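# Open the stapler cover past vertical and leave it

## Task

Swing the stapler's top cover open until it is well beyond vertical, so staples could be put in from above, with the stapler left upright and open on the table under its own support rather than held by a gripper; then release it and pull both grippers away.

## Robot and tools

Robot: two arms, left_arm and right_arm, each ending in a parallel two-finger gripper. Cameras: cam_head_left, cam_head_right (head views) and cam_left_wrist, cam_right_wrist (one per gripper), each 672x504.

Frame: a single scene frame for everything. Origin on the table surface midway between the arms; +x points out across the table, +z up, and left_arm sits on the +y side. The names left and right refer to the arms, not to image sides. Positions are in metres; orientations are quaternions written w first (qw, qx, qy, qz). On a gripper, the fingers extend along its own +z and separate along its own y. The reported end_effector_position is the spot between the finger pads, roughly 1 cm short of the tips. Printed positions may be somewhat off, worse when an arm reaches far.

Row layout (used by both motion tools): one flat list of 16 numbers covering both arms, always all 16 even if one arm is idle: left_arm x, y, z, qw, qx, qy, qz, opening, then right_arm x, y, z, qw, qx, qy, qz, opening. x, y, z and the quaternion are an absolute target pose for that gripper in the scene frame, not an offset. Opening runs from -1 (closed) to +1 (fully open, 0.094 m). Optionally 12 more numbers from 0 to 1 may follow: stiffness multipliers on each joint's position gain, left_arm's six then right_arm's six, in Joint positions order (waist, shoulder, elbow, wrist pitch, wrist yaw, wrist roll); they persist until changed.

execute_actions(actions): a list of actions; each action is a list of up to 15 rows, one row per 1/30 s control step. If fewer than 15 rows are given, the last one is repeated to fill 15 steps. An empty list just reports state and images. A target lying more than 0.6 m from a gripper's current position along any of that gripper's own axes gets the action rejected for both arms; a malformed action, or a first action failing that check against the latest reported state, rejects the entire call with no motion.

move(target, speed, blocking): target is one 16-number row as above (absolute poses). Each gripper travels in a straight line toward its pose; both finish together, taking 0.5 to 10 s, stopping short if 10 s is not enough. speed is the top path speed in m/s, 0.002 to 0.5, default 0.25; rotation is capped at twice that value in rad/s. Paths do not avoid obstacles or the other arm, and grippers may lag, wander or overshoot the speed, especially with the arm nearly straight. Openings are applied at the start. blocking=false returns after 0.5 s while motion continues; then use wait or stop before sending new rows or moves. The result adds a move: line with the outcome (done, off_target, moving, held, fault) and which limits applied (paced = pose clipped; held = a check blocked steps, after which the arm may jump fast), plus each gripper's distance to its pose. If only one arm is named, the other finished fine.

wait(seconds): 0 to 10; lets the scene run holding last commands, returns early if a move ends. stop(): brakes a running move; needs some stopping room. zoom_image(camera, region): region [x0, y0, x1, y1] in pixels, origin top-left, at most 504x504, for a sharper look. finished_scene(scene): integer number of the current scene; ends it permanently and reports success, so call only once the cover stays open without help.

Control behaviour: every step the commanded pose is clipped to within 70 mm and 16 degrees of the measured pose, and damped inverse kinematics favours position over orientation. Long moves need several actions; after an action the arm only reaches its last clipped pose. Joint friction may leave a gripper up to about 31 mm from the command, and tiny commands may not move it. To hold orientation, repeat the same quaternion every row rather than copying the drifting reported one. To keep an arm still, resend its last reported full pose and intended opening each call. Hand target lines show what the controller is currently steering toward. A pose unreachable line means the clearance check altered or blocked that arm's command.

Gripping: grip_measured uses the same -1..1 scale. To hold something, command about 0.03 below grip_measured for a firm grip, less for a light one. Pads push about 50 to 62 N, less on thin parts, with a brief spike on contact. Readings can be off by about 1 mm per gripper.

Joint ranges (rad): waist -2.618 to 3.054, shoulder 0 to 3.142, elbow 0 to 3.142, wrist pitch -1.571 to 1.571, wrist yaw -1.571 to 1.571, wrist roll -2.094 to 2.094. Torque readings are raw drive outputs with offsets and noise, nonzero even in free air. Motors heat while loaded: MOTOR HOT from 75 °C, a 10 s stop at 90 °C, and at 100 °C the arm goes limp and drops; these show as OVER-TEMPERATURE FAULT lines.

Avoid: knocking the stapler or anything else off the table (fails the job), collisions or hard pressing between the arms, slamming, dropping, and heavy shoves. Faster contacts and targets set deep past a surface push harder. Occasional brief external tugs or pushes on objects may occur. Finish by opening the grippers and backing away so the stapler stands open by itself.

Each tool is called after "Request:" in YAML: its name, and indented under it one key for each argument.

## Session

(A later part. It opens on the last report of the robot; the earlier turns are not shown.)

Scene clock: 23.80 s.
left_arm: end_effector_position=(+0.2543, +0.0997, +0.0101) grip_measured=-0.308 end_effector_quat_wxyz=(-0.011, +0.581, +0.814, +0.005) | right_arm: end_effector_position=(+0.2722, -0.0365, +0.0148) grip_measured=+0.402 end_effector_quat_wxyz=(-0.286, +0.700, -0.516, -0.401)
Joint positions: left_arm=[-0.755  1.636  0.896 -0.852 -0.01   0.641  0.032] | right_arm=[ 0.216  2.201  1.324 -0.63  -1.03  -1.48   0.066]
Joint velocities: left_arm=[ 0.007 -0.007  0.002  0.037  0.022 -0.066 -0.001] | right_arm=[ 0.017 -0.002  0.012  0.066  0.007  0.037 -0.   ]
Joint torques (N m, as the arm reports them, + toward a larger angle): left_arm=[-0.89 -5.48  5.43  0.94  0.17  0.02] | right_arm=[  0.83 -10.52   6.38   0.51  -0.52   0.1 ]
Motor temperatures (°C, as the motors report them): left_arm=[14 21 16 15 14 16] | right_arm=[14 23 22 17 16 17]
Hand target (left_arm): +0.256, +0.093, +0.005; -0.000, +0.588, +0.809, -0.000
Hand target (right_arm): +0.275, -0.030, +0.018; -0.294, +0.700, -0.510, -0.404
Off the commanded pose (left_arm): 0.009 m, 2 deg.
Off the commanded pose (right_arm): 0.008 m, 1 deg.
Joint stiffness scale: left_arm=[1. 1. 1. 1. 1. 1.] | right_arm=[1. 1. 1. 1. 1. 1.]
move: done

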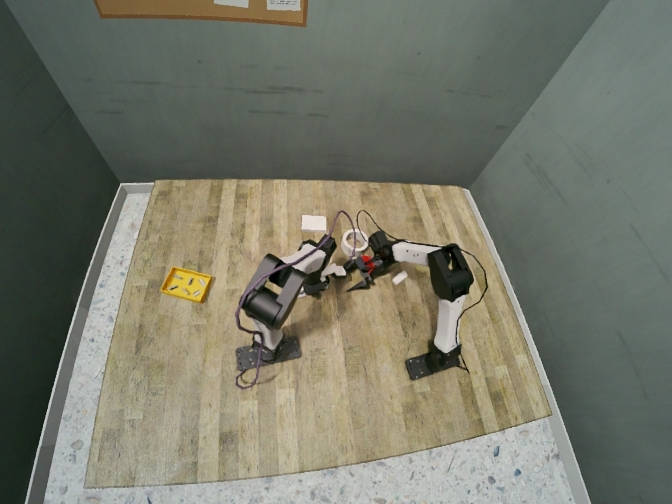

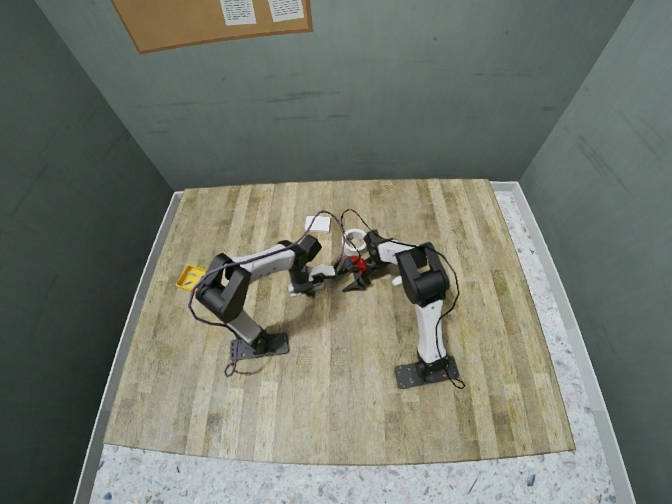

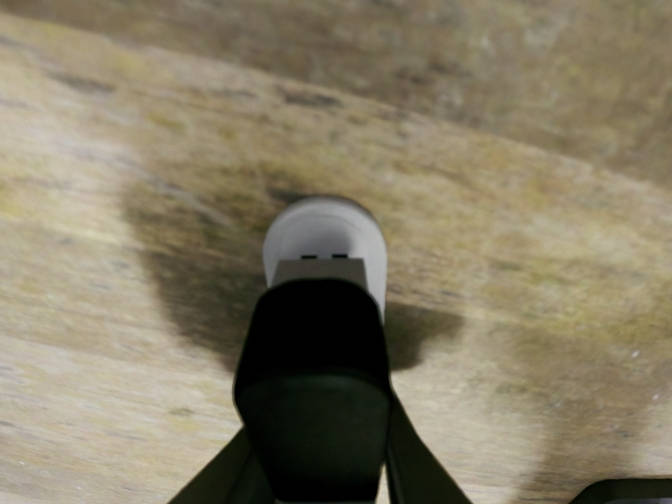

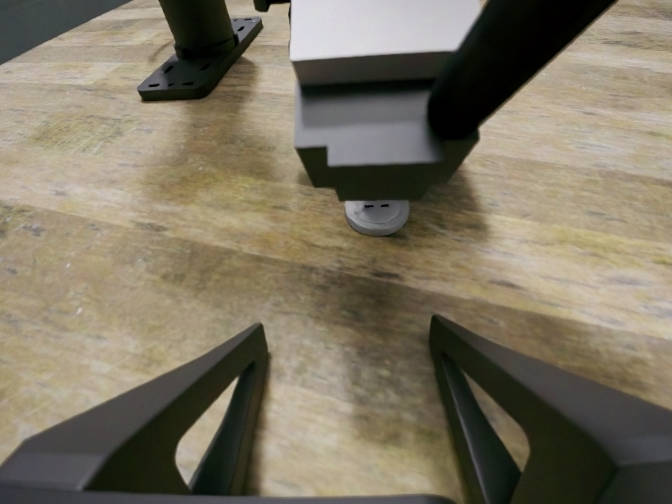

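Request:
execute_actions:
  actions:
    - [[0.256,0.095,-0.002,0,0.588,0.809,0,-0.35,0.28,-0.026,0.018,0.294,-0.70,0.509,0.4045,0.4]]
    - [[0.256,0.095,0.005,0,0.588,0.809,0,0.2,0.29,-0.026,0.018,0.294,-0.70,0.509,0.4045,0.4]]

Request:
move:
  target: [0.252,0.105,0.05,0.31,0.543,0.748,-0.225,0.2,0.285,-0.01,0.018,0.294,-0.70,0.509,0.4045,0.4]

Request:
move:
  target: [0.252,0.105,0.05,0.31,0.543,0.748,-0.225,0.2,0.27,0.04,0.017,0.294,-0.70,0.509,0.4045,0.4]
  speed: 0.08

Scene clock: 25.37 s.
left_arm: end_effector_position=(+0.2574, +0.0976, +0.0090) grip_measured=+0.198 end_effector_quat_wxyz=(-0.002, +0.583, +0.813, +0.005) | right_arm: end_effector_position=(+0.2845, -0.0300, +0.0126) grip_measured=+0.402 end_effector_quat_wxyz=(-0.287, +0.699, -0.516, -0.403)
Joint positions: left_arm=[-0.755  1.637  0.891 -0.83  -0.01   0.644  0.056] | right_arm=[ 0.22   2.247  1.393 -0.644 -1.033 -1.47   0.066]
Joint velocities: left_arm=[ 0.002 -0.022 -0.007 -0.022  0.022  0.022 -0.   ] | right_arm=[-0.007 -0.022 -0.027 -0.066  0.007  0.037 -0.001]
Joint torques (N m, as the arm reports them, + toward a larger angle): left_arm=[-0.62 -5.88  5.28  0.71  0.17  0.03] | right_arm=[  0.23 -10.72   7.95   0.31  -0.5   -0.07]
Motor temperatures (°C, as the motors report them): left_arm=[14 21 16 15 14 16] | right_arm=[14 23 22 17 16 17]
Hand target (left_arm): +0.256, +0.095, +0.005; +0.000, +0.588, +0.809, +0.000
Hand target (right_arm): +0.290, -0.026, +0.018; -0.295, +0.700, -0.509, -0.404
Off the commanded pose (left_arm): 0.005 m, 1 deg.
Off the commanded pose (right_arm): 0.009 m, 1 deg.
Joint stiffness scale: left_arm=[1. 1. 1. 1. 1. 1.] | right_arm=[1. 1. 1. 1. 1. 1.]

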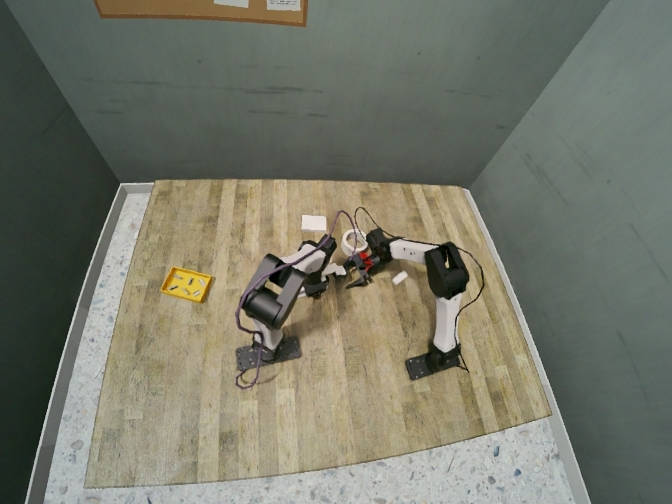

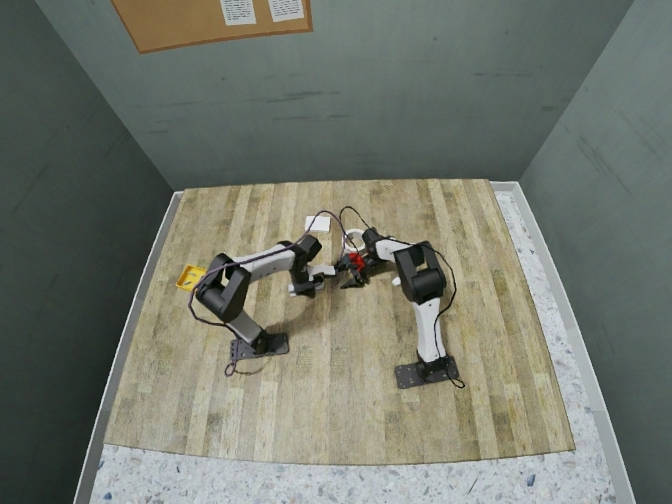

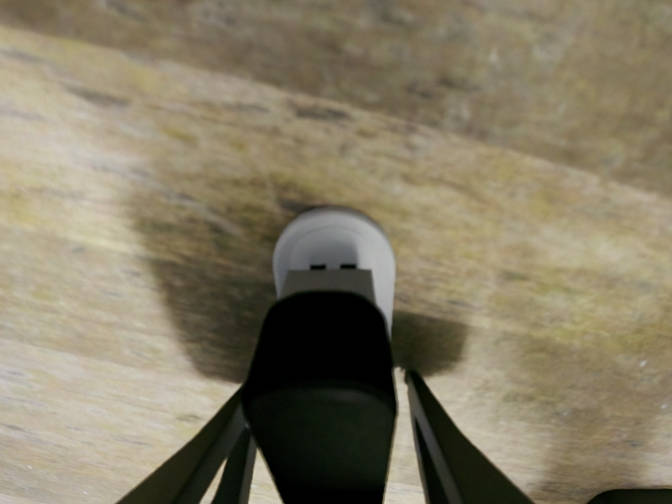

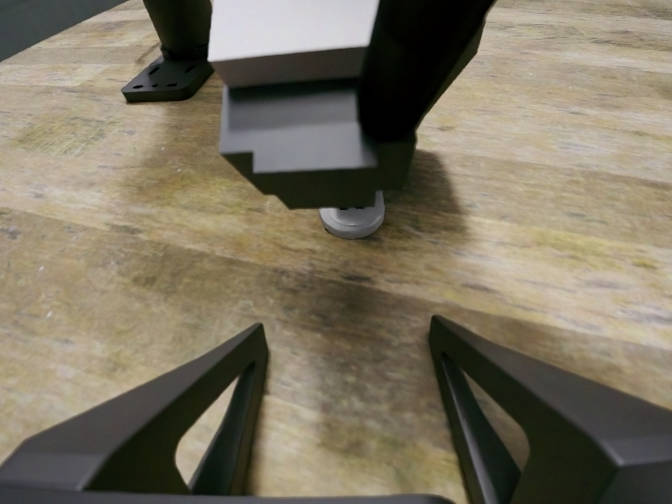

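Scene clock: 27.60 s.
left_arm: end_effector_position=(+0.2501, +0.1025, +0.0447) grip_measured=+0.198 end_effector_quat_wxyz=(+0.291, +0.536, +0.757, -0.235) | right_arm: end_effector_position=(+0.2831, -0.0165, +0.0135) grip_measured=+0.402 end_effector_quat_wxyz=(-0.287, +0.698, -0.517, -0.404)
Joint positions: left_arm=[-0.294  1.217  0.465 -0.45   0.687  0.961  0.056] | right_arm=[ 0.252  2.247  1.393 -0.592 -1.033 -1.405  0.066]
Joint velocities: left_arm=[-0.002 -0.027 -0.002 -0.037  0.066  0.037  0.001] | right_arm=[-0.002 -0.022  0.002 -0.037  0.037  0.051 -0.001]
Joint torques (N m, as the arm reports them, + toward a larger angle): left_arm=[ 0.26 -4.28  5.76  1.52  0.61  0.02] | right_arm=[  0.94 -11.57   6.39   0.61  -0.45   0.09]
Motor temperatures (°C, as the motors report them): left_arm=[14 21 16 15 14 16] | right_arm=[14 24 22 17 16 17]
Hand target (left_arm): +0.252, +0.102, +0.048; +0.307, +0.539, +0.749, -0.233
Hand target (right_arm): +0.285, -0.010, +0.018; -0.294, +0.700, -0.509, -0.404
Off the commanded pose (left_arm): 0.006 m, 3 deg.
Off the commanded pose (right_arm): 0.008 m, 1 deg.
Joint stiffness scale: left_arm=[1. 1. 1. 1. 1. 1.] | right_arm=[1. 1. 1. 1. 1. 1.]
move: off_target (left_arm)

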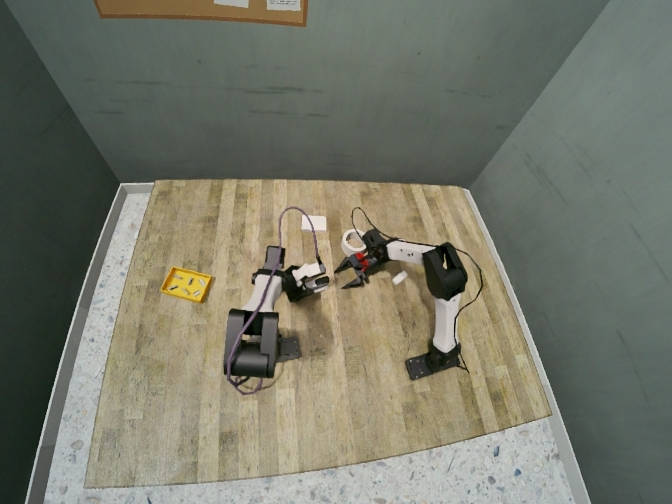

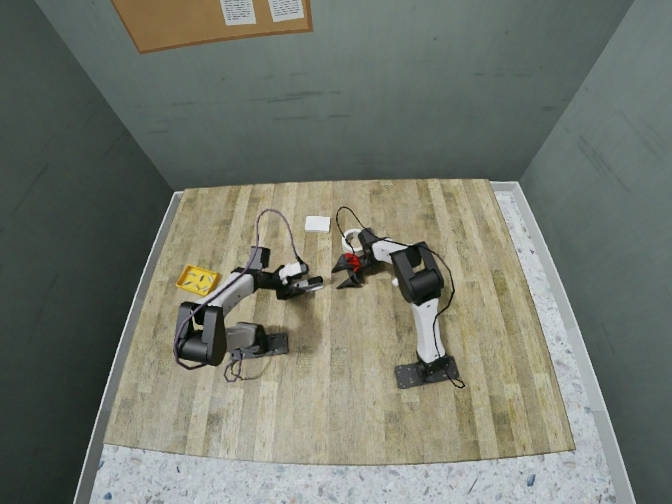

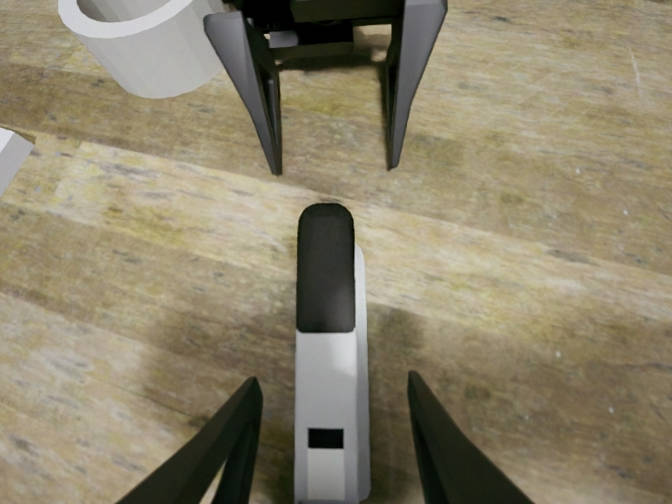

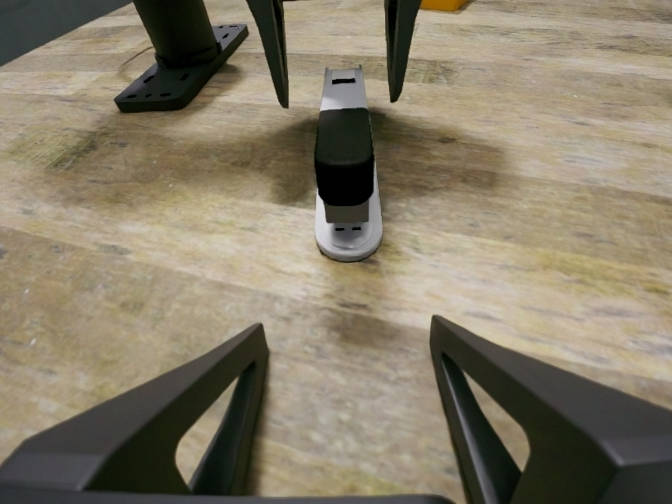

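Scene clock: 28.83 s.
left_arm: end_effector_position=(+0.2520, +0.1040, +0.0473) grip_measured=+0.198 end_effector_quat_wxyz=(+0.299, +0.541, +0.752, -0.228) | right_arm: end_effector_position=(+0.2752, +0.0400, +0.0194) grip_measured=+0.402 end_effector_quat_wxyz=(-0.298, +0.701, -0.507, -0.403)
Joint positions: left_arm=[-0.286  1.204  0.465 -0.45   0.688  0.979  0.056] | right_arm=[ 0.383  2.247  1.393 -0.364 -1.012 -1.171  0.066]
Joint velocities: left_arm=[-0.017  0.007 -0.017  0.051  0.081 -0.066  0.   ] | right_arm=[-0.002 -0.002 -0.002 -0.066 -0.037  0.007  0.   ]
Joint torques (N m, as the arm reports them, + toward a larger angle): left_arm=[ 0.29 -4.47  6.05  1.35  0.51  0.01] | right_arm=[  0.56 -12.41   3.97   0.94  -0.29   0.07]
Motor temperatures (°C, as the motors report them): left_arm=[14 21 16 15 14 16] | right_arm=[14 24 22 17 16 17]
Hand target (left_arm): +0.252, +0.105, +0.050; +0.310, +0.543, +0.748, -0.225
Hand target (right_arm): +0.270, +0.040, +0.017; -0.295, +0.700, -0.510, -0.403
Off the commanded pose (left_arm): 0.003 m, 1 deg.
Off the commanded pose (right_arm): 0.006 m, 1 deg.
Joint stiffness scale: left_arm=[1. 1. 1. 1. 1. 1.] | right_arm=[1. 1. 1. 1. 1. 1.]
move: done

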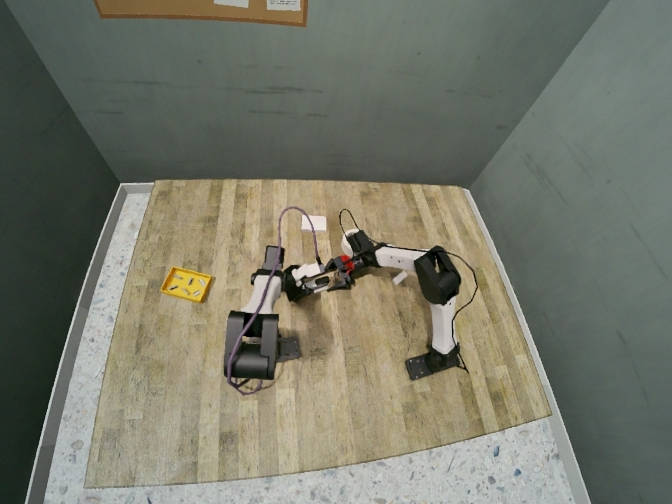

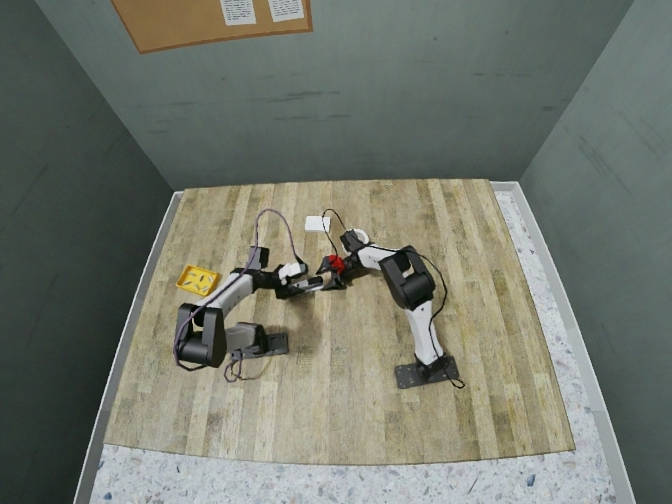

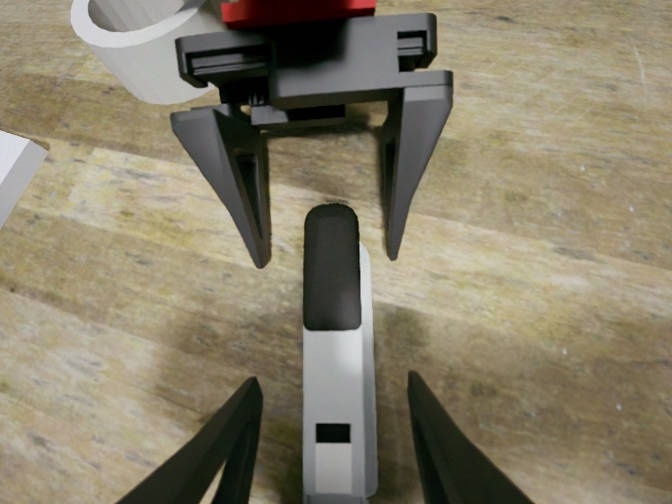

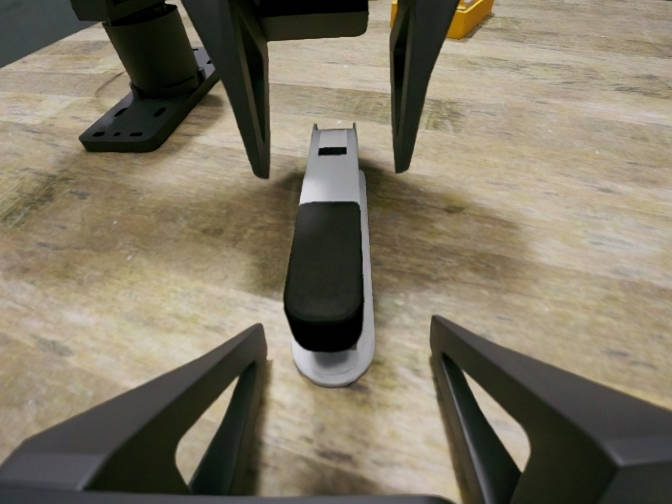

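Request:
move:
  target: [0.257,0.078,0.035,0.31,0.543,0.748,-0.225,0.2,0.263,0.051,0.010,0.294,-0.70,0.509,0.4045,0.3]
  speed: 0.04

Request:
execute_actions:
  actions:
    - [[0.257,0.078,0.035,0.31,0.543,0.748,-0.225,0.2,0.263,0.051,0.010,0.294,-0.70,0.509,0.4045,-0.35]]

Scene clock: 30.53 s.
left_arm: end_effector_position=(+0.2588, +0.0798, +0.0412) grip_measured=+0.198 end_effector_quat_wxyz=(+0.315, +0.544, +0.746, -0.222) | right_arm: end_effector_position=(+0.2697, +0.0500, +0.0159) grip_measured=+0.302 end_effector_quat_wxyz=(-0.300, +0.701, -0.507, -0.403)
Joint positions: left_arm=[-0.411  1.234  0.425 -0.254  0.636  0.834  0.056] | right_arm=[ 0.41   2.247  1.368 -0.29  -1.002 -1.118  0.061]
Joint velocities: left_arm=[-0.002 -0.002 -0.012 -0.081 -0.139  0.007 -0.001] | right_arm=[ 0.002 -0.002 -0.002  0.022 -0.022 -0.037 -0.   ]
Joint torques (N m, as the arm reports them, + toward a larger angle): left_arm=[-0.85 -2.04  5.81  1.84  0.28 -0.13] | right_arm=[  0.89 -11.7    4.17   1.02  -0.3    0.09]
Motor temperatures (°C, as the motors report them): left_arm=[14 21 16 15 14 16] | right_arm=[14 24 22 18 16 17]
Hand target (left_arm): +0.257, +0.079, +0.035; +0.310, +0.543, +0.748, -0.223
Hand target (right_arm): +0.263, +0.051, +0.010; -0.294, +0.700, -0.509, -0.404
Off the commanded pose (left_arm): 0.007 m, 1 deg.
Off the commanded pose (right_arm): 0.009 m, 1 deg.
Joint stiffness scale: left_arm=[1. 1. 1. 1. 1. 1.] | right_arm=[1. 1. 1. 1. 1. 1.]
move: done

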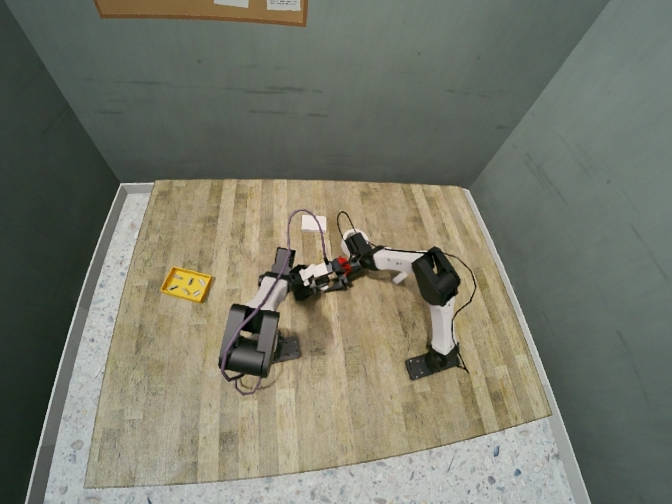

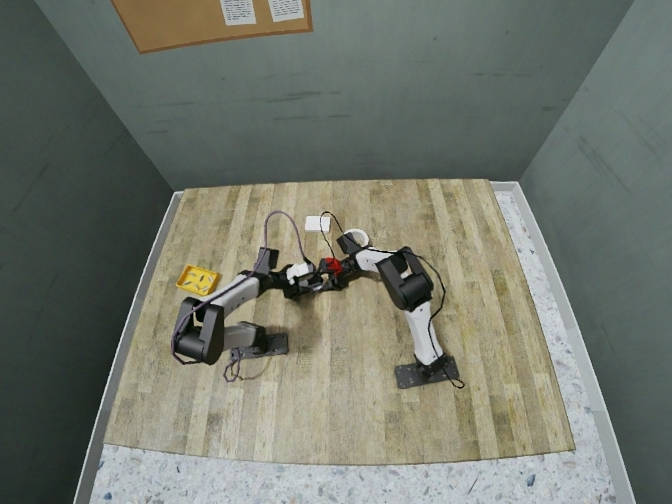

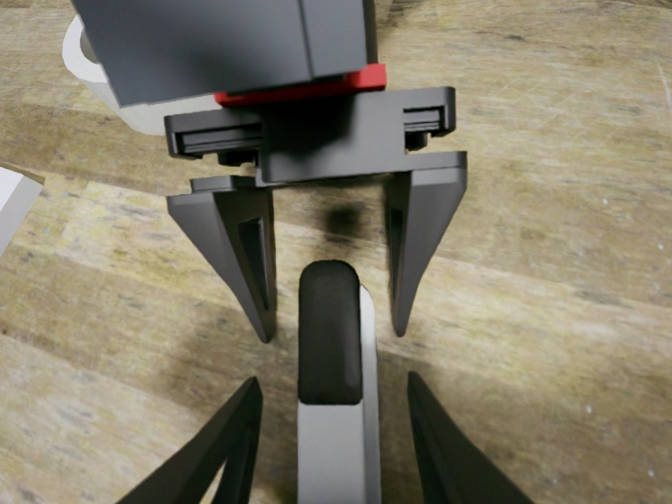

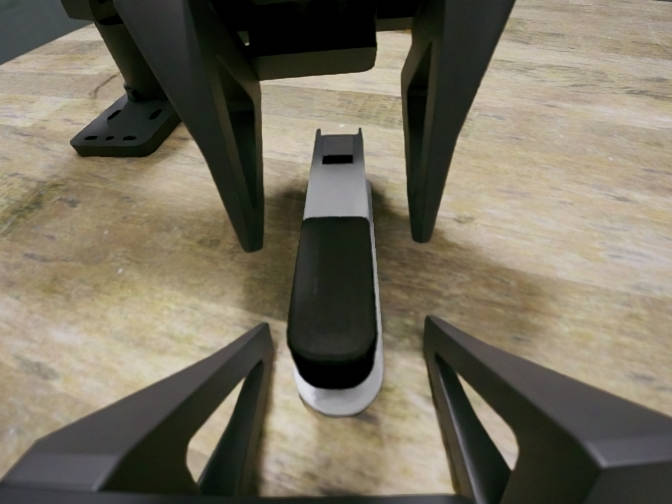

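Scene clock: 31.03 s.
left_arm: end_effector_position=(+0.2587, +0.0793, +0.0414) grip_measured=+0.198 end_effector_quat_wxyz=(+0.315, +0.543, +0.746, -0.223) | right_arm: end_effector_position=(+0.2699, +0.0500, +0.0158) grip_measured=-0.310 end_effector_quat_wxyz=(-0.301, +0.701, -0.507, -0.402)
Joint positions: left_arm=[-0.413  1.234  0.425 -0.253  0.636  0.831  0.056] | right_arm=[ 0.41   2.247  1.368 -0.289 -1.001 -1.118  0.032]
Joint velocities: left_arm=[-0.002 -0.002 -0.007 -0.081  0.051  0.051 -0.001] | right_arm=[ 0.002 -0.007  0.012 -0.095 -0.022 -0.007 -0.   ]
Joint torques (N m, as the arm reports them, + toward a larger angle): left_arm=[-0.85 -2.01  5.91  1.82  0.33 -0.13] | right_arm=[  0.9  -11.69   4.24   1.01  -0.31   0.09]
Motor temperatures (°C, as the motors report them): left_arm=[14 21 16 15 14 16] | right_arm=[14 25 22 18 16 17]
Hand target (left_arm): +0.257, +0.078, +0.035; +0.310, +0.543, +0.747, -0.225
Hand target (right_arm): +0.263, +0.051, +0.010; -0.294, +0.701, -0.509, -0.405
Off the commanded pose (left_arm): 0.007 m, 1 deg.
Off the commanded pose (right_arm): 0.009 m, 1 deg.
Joint stiffness scale: left_arm=[1. 1. 1. 1. 1. 1.] | right_arm=[1. 1. 1. 1. 1. 1.]

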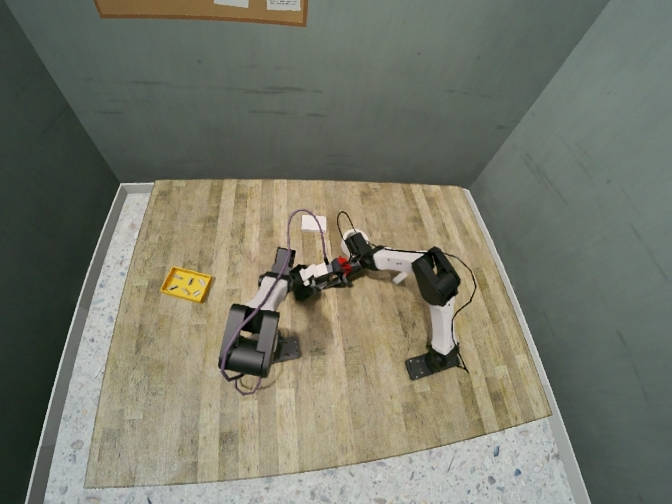

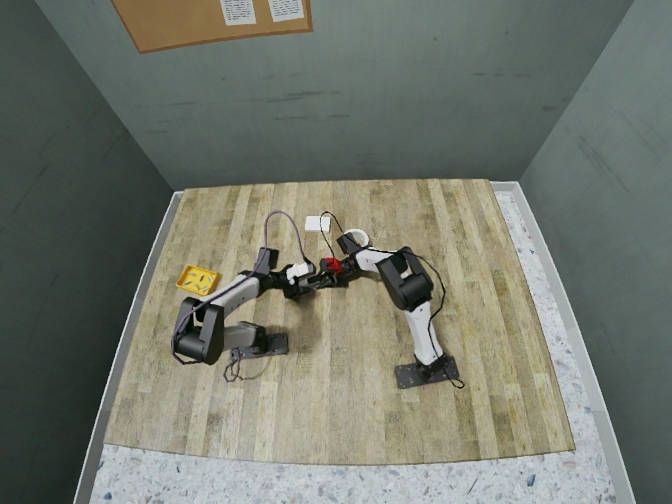

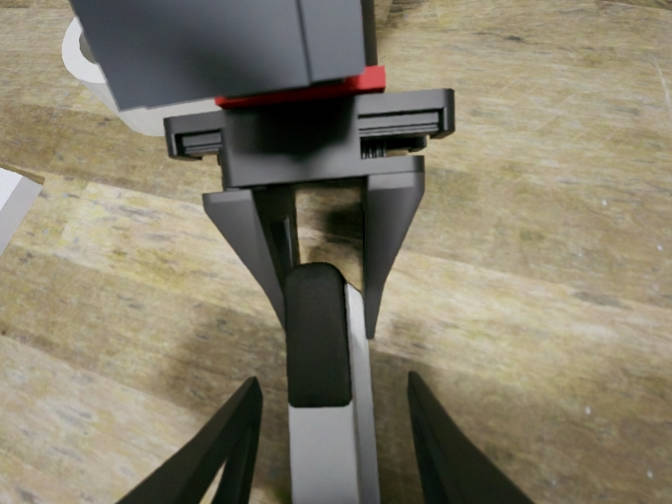

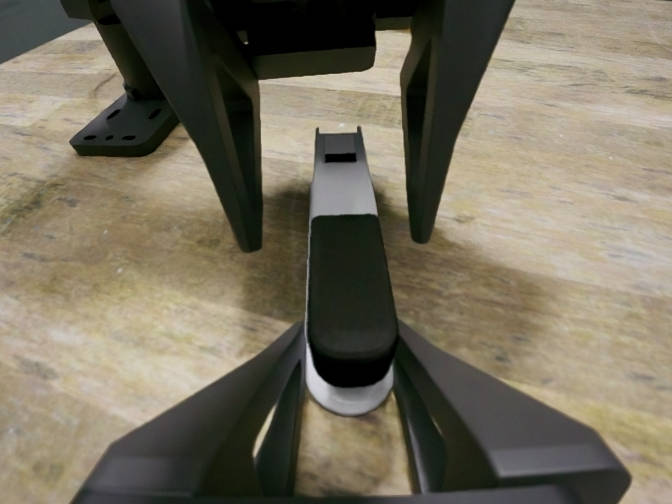

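Request:
execute_actions:
  actions:
    - [[0.261,0.079,0.036,0.31,0.543,0.748,-0.225,-0.2,0.263,0.051,0.010,0.294,-0.70,0.509,0.4045,-0.36]]
    - [[0.261,0.079,0.036,0.31,0.543,0.748,-0.225,-0.56,0.263,0.051,0.010,0.294,-0.70,0.509,0.4045,-0.36]]
    - [[0.261,0.08,0.048,0.35,0.53,0.73,-0.254,-0.56,0.263,0.051,0.010,0.294,-0.70,0.509,0.4045,-0.36]]
    - [[0.261,0.082,0.055,0.39,0.515,0.709,-0.283,-0.56,0.263,0.051,0.010,0.294,-0.70,0.509,0.4045,-0.36]]
    - [[0.26,0.085,0.061,0.434,0.496,0.682,-0.316,-0.56,0.263,0.051,0.010,0.294,-0.70,0.509,0.4045,-0.36]]
    - [[0.259,0.088,0.067,0.464,0.482,0.663,-0.337,-0.56,0.263,0.051,0.010,0.294,-0.70,0.509,0.4045,-0.36]]
    - [[0.259,0.088,0.067,0.464,0.482,0.663,-0.337,-0.56,0.263,0.051,0.010,0.294,-0.70,0.509,0.4045,-0.36]]

Request:
zoom_image:
  camera: "cam_head_right"
  region: [240,230,380,320]

Scene clock: 35.43 s.
left_arm: end_effector_position=(+0.2591, +0.0901, +0.0630) grip_measured=-0.531 end_effector_quat_wxyz=(+0.451, +0.480, +0.677, -0.328) | right_arm: end_effector_position=(+0.2687, +0.0526, +0.0156) grip_measured=-0.310 end_effector_quat_wxyz=(-0.301, +0.701, -0.507, -0.402)
Joint positions: left_arm=[-0.158  1.266  0.234  0.13   1.069  0.823  0.022] | right_arm=[ 0.417  2.247  1.366 -0.278 -0.998 -1.107  0.032]
Joint velocities: left_arm=[-0.007  0.012  0.002  0.007 -0.066 -0.037 -0.001] | right_arm=[ 0.002 -0.007  0.007 -0.007 -0.051 -0.051  0.001]
Joint torques (N m, as the arm reports them, + toward a larger angle): left_arm=[-0.02 -1.85  5.56  2.18  0.83 -0.1 ] | right_arm=[  0.32 -11.69   4.41   0.94  -0.34  -0.02]
Motor temperatures (°C, as the motors report them): left_arm=[14 20 17 16 15 16] | right_arm=[14 26 22 18 16 17]
Hand target (left_arm): +0.259, +0.088, +0.067; +0.463, +0.483, +0.663, -0.337
Hand target (right_arm): +0.263, +0.051, +0.010; -0.294, +0.700, -0.509, -0.405
Off the commanded pose (left_arm): 0.005 m, 2 deg.
Off the commanded pose (right_arm): 0.008 m, 1 deg.
Joint stiffness scale: left_arm=[1. 1. 1. 1. 1. 1.] | right_arm=[1. 1. 1. 1. 1. 1.]

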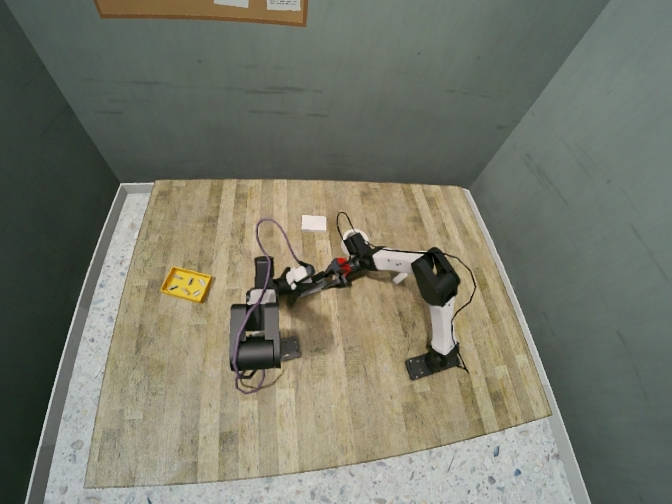

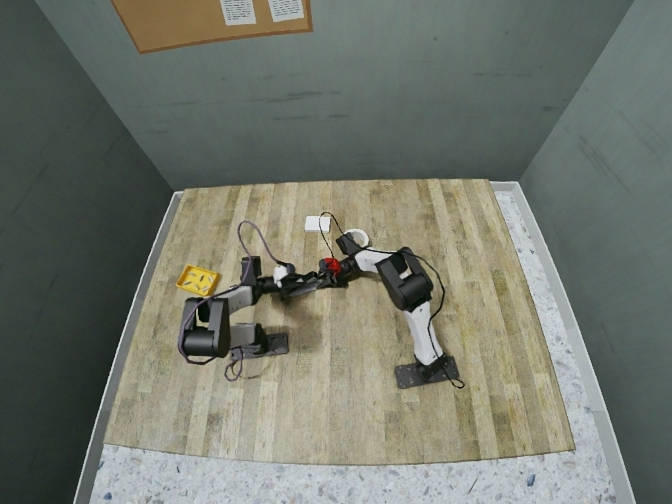

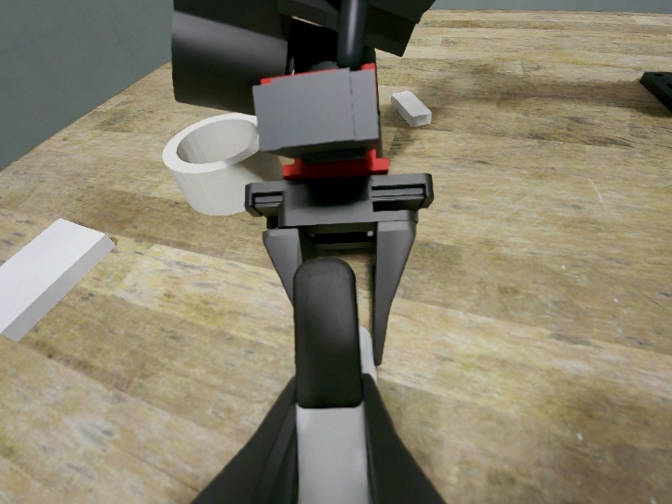

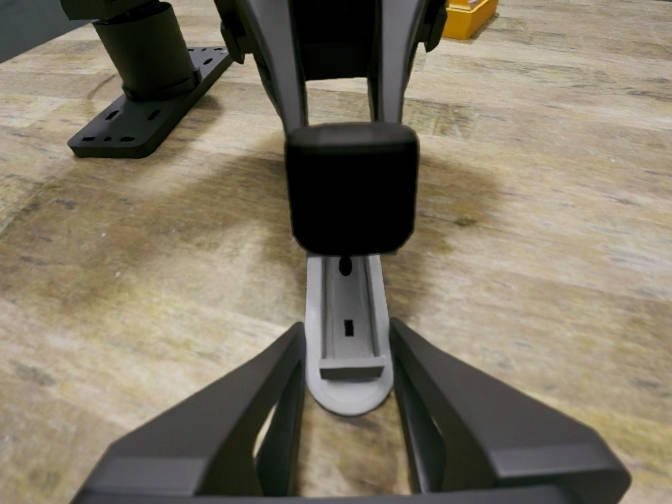

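Region (240, 230, 380, 320) of cam_head_right's 672x504 image, scaled by 3.600, with more detail than that image has; it fills the top 324 rows of this view, and the rest is white.

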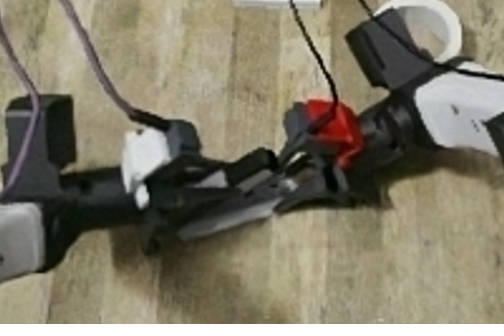

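Request:
move:
  target: [0.254,0.103,0.056,0.19,0.571,0.786,-0.14,-0.4,0.263,0.051,0.010,0.294,-0.70,0.509,0.4045,-0.36]

Request:
zoom_image:
  camera: "cam_head_right"
  region: [240,230,380,320]

Scene clock: 37.90 s.
left_arm: end_effector_position=(+0.2519, +0.1069, +0.0548) grip_measured=-0.402 end_effector_quat_wxyz=(+0.198, +0.572, +0.784, -0.133) | right_arm: end_effector_position=(+0.2688, +0.0526, +0.0155) grip_measured=-0.310 end_effector_quat_wxyz=(-0.301, +0.701, -0.507, -0.401)
Joint positions: left_arm=[-0.475  1.22   0.641 -0.678  0.373  0.882  0.028] | right_arm=[ 0.417  2.247  1.366 -0.278 -0.997 -1.107  0.032]
Joint velocities: left_arm=[ 0.017 -0.002 -0.007  0.037  0.022 -0.051  0.001] | right_arm=[-0.002 -0.012 -0.007  0.051 -0.007 -0.037 -0.001]
Joint torques (N m, as the arm reports them, + toward a larger angle): left_arm=[-0.87 -2.17  9.42  1.05  0.25 -0.13] | right_arm=[  0.31 -11.7    4.39   0.94  -0.34  -0.02]
Motor temperatures (°C, as the motors report them): left_arm=[14 20 17 16 15 16] | right_arm=[14 26 22 18 16 17]
Hand target (left_arm): +0.254, +0.105, +0.056; +0.191, +0.572, +0.786, -0.133
Hand target (right_arm): +0.263, +0.051, +0.010; -0.294, +0.700, -0.509, -0.405
Off the commanded pose (left_arm): 0.005 m, 1 deg.
Off the commanded pose (right_arm): 0.008 m, 1 deg.
Joint stiffness scale: left_arm=[1. 1. 1. 1. 1. 1.] | right_arm=[1. 1. 1. 1. 1. 1.]
move: done

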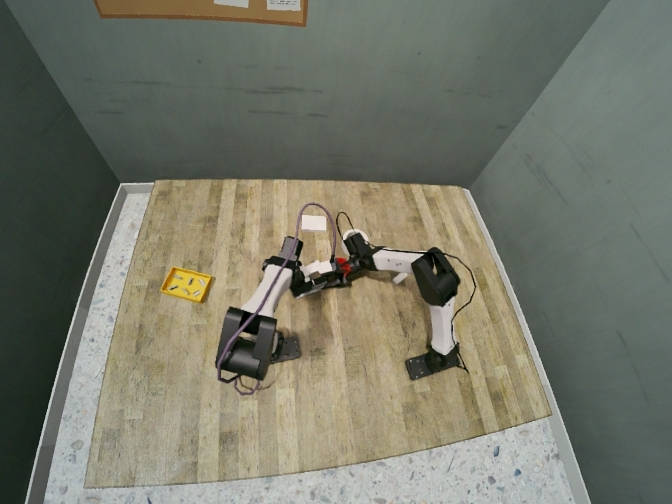

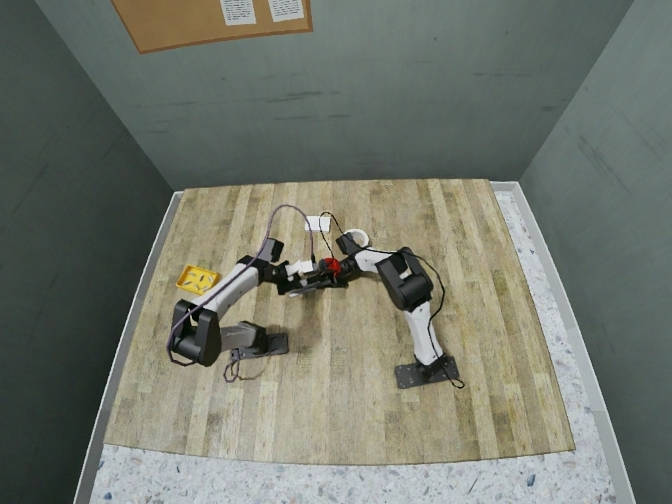

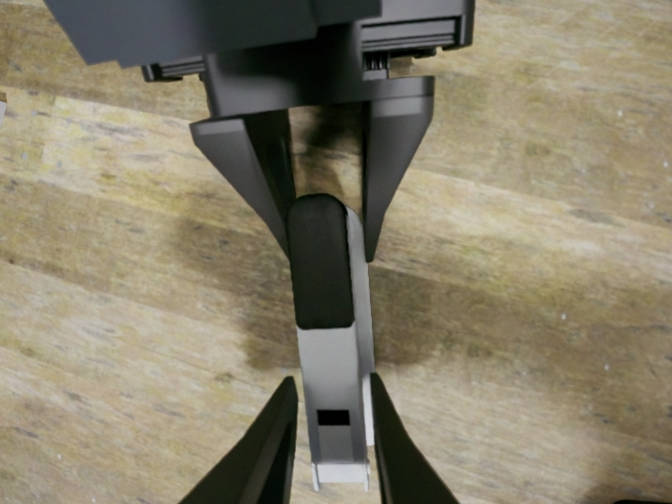

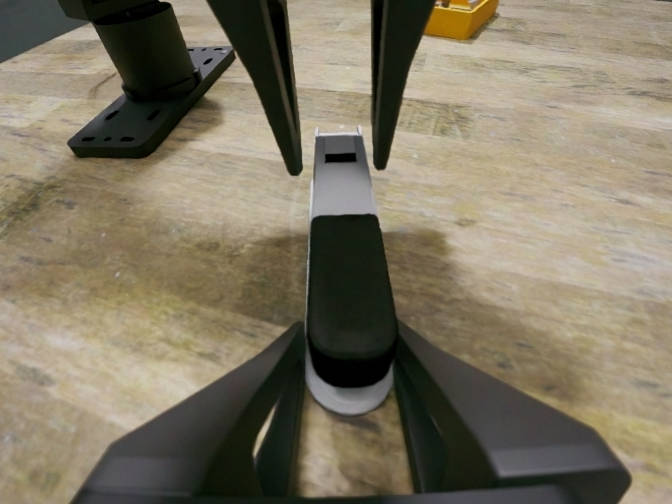

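Region (240, 230, 380, 320) of cam_head_right's 672x504 image, scaled by 3.600, with more detail than that image has; it fills the top 324 rows of this view, and the rest is white.

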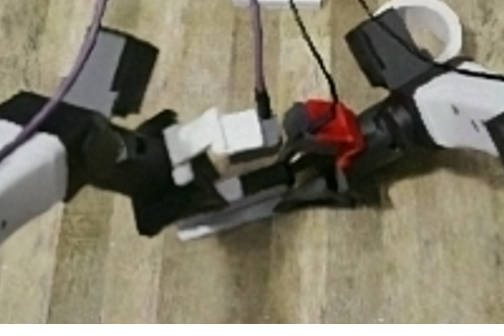

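Request:
execute_actions:
  actions:
    - [[0.256,0.103,0.046,0.243,0.561,0.772,-0.177,-0.3,0.263,0.051,0.010,0.294,-0.70,0.509,0.4045,-0.36]]
    - [[0.256,0.101,0.033,0.243,0.561,0.772,-0.177,-0.3,0.263,0.051,0.010,0.294,-0.70,0.509,0.4045,-0.36]]
    - [[0.256,0.101,0.033,0.243,0.561,0.772,-0.177,-0.3,0.263,0.051,0.010,0.294,-0.70,0.509,0.4045,-0.36]]
    - [[0.256,0.101,0.035,0.243,0.561,0.772,-0.177,-0.57,0.263,0.051,0.010,0.294,-0.70,0.509,0.4045,-0.36]]

Scene clock: 41.47 s.
left_arm: end_effector_position=(+0.2556, +0.1027, +0.0374) grip_measured=-0.533 end_effector_quat_wxyz=(+0.242, +0.559, +0.774, -0.173) | right_arm: end_effector_position=(+0.2693, +0.0527, +0.0155) grip_measured=-0.310 end_effector_quat_wxyz=(-0.302, +0.701, -0.507, -0.400)
Joint positions: left_arm=[-0.405  1.246  0.53  -0.496  0.498  0.91   0.022] | right_arm=[ 0.417  2.247  1.366 -0.275 -0.996 -1.107  0.032]
Joint velocities: left_arm=[ 0.002 -0.002  0.002 -0.051 -0.066  0.022 -0.   ] | right_arm=[-0.002 -0.022  0.007  0.037 -0.051  0.007 -0.001]
Joint torques (N m, as the arm reports them, + toward a larger angle): left_arm=[-0.43 -2.51  6.79  1.45  0.42 -0.04] | right_arm=[  0.33 -11.71   4.4    0.92  -0.35  -0.02]
Motor temperatures (°C, as the motors report them): left_arm=[14 20 17 16 15 16] | right_arm=[14 27 22 18 16 17]
Hand target (left_arm): +0.256, +0.101, +0.035; +0.243, +0.561, +0.772, -0.177
Hand target (right_arm): +0.263, +0.051, +0.010; -0.294, +0.700, -0.509, -0.405
Off the commanded pose (left_arm): 0.003 m, 0 deg.
Off the commanded pose (right_arm): 0.009 m, 1 deg.
Joint stiffness scale: left_arm=[1. 1. 1. 1. 1. 1.] | right_arm=[1. 1. 1. 1. 1. 1.]

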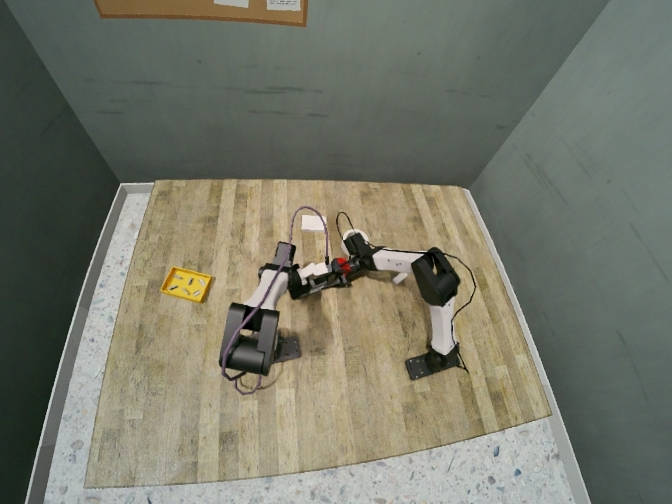

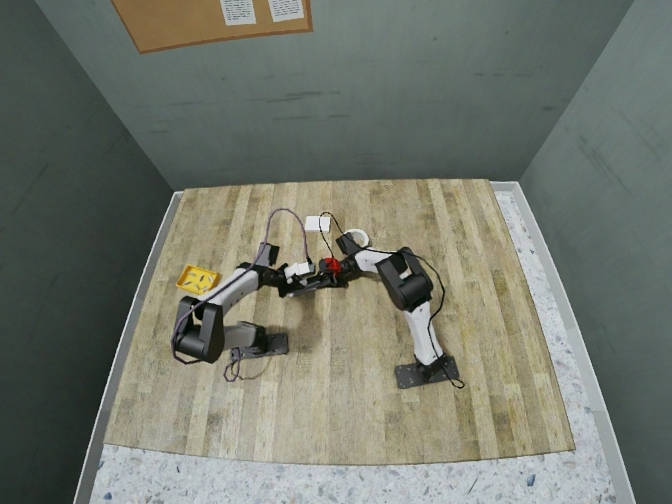

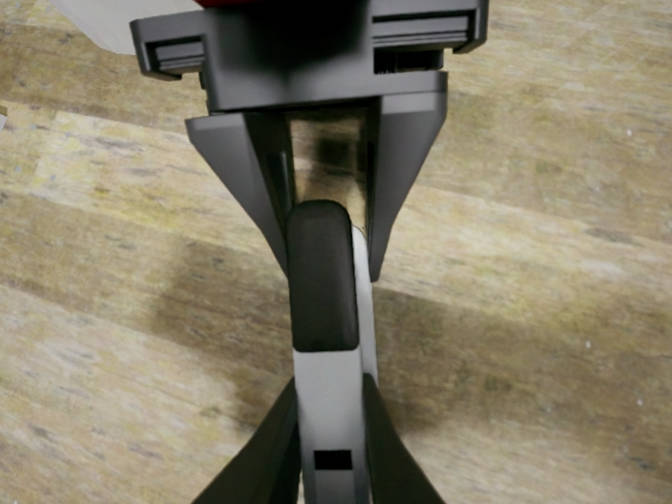

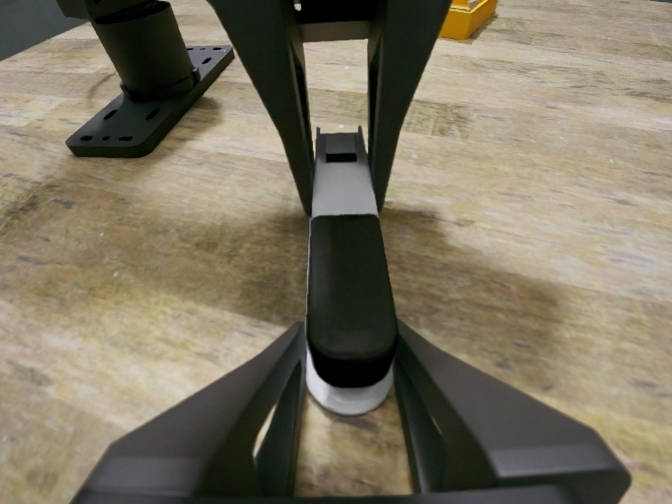

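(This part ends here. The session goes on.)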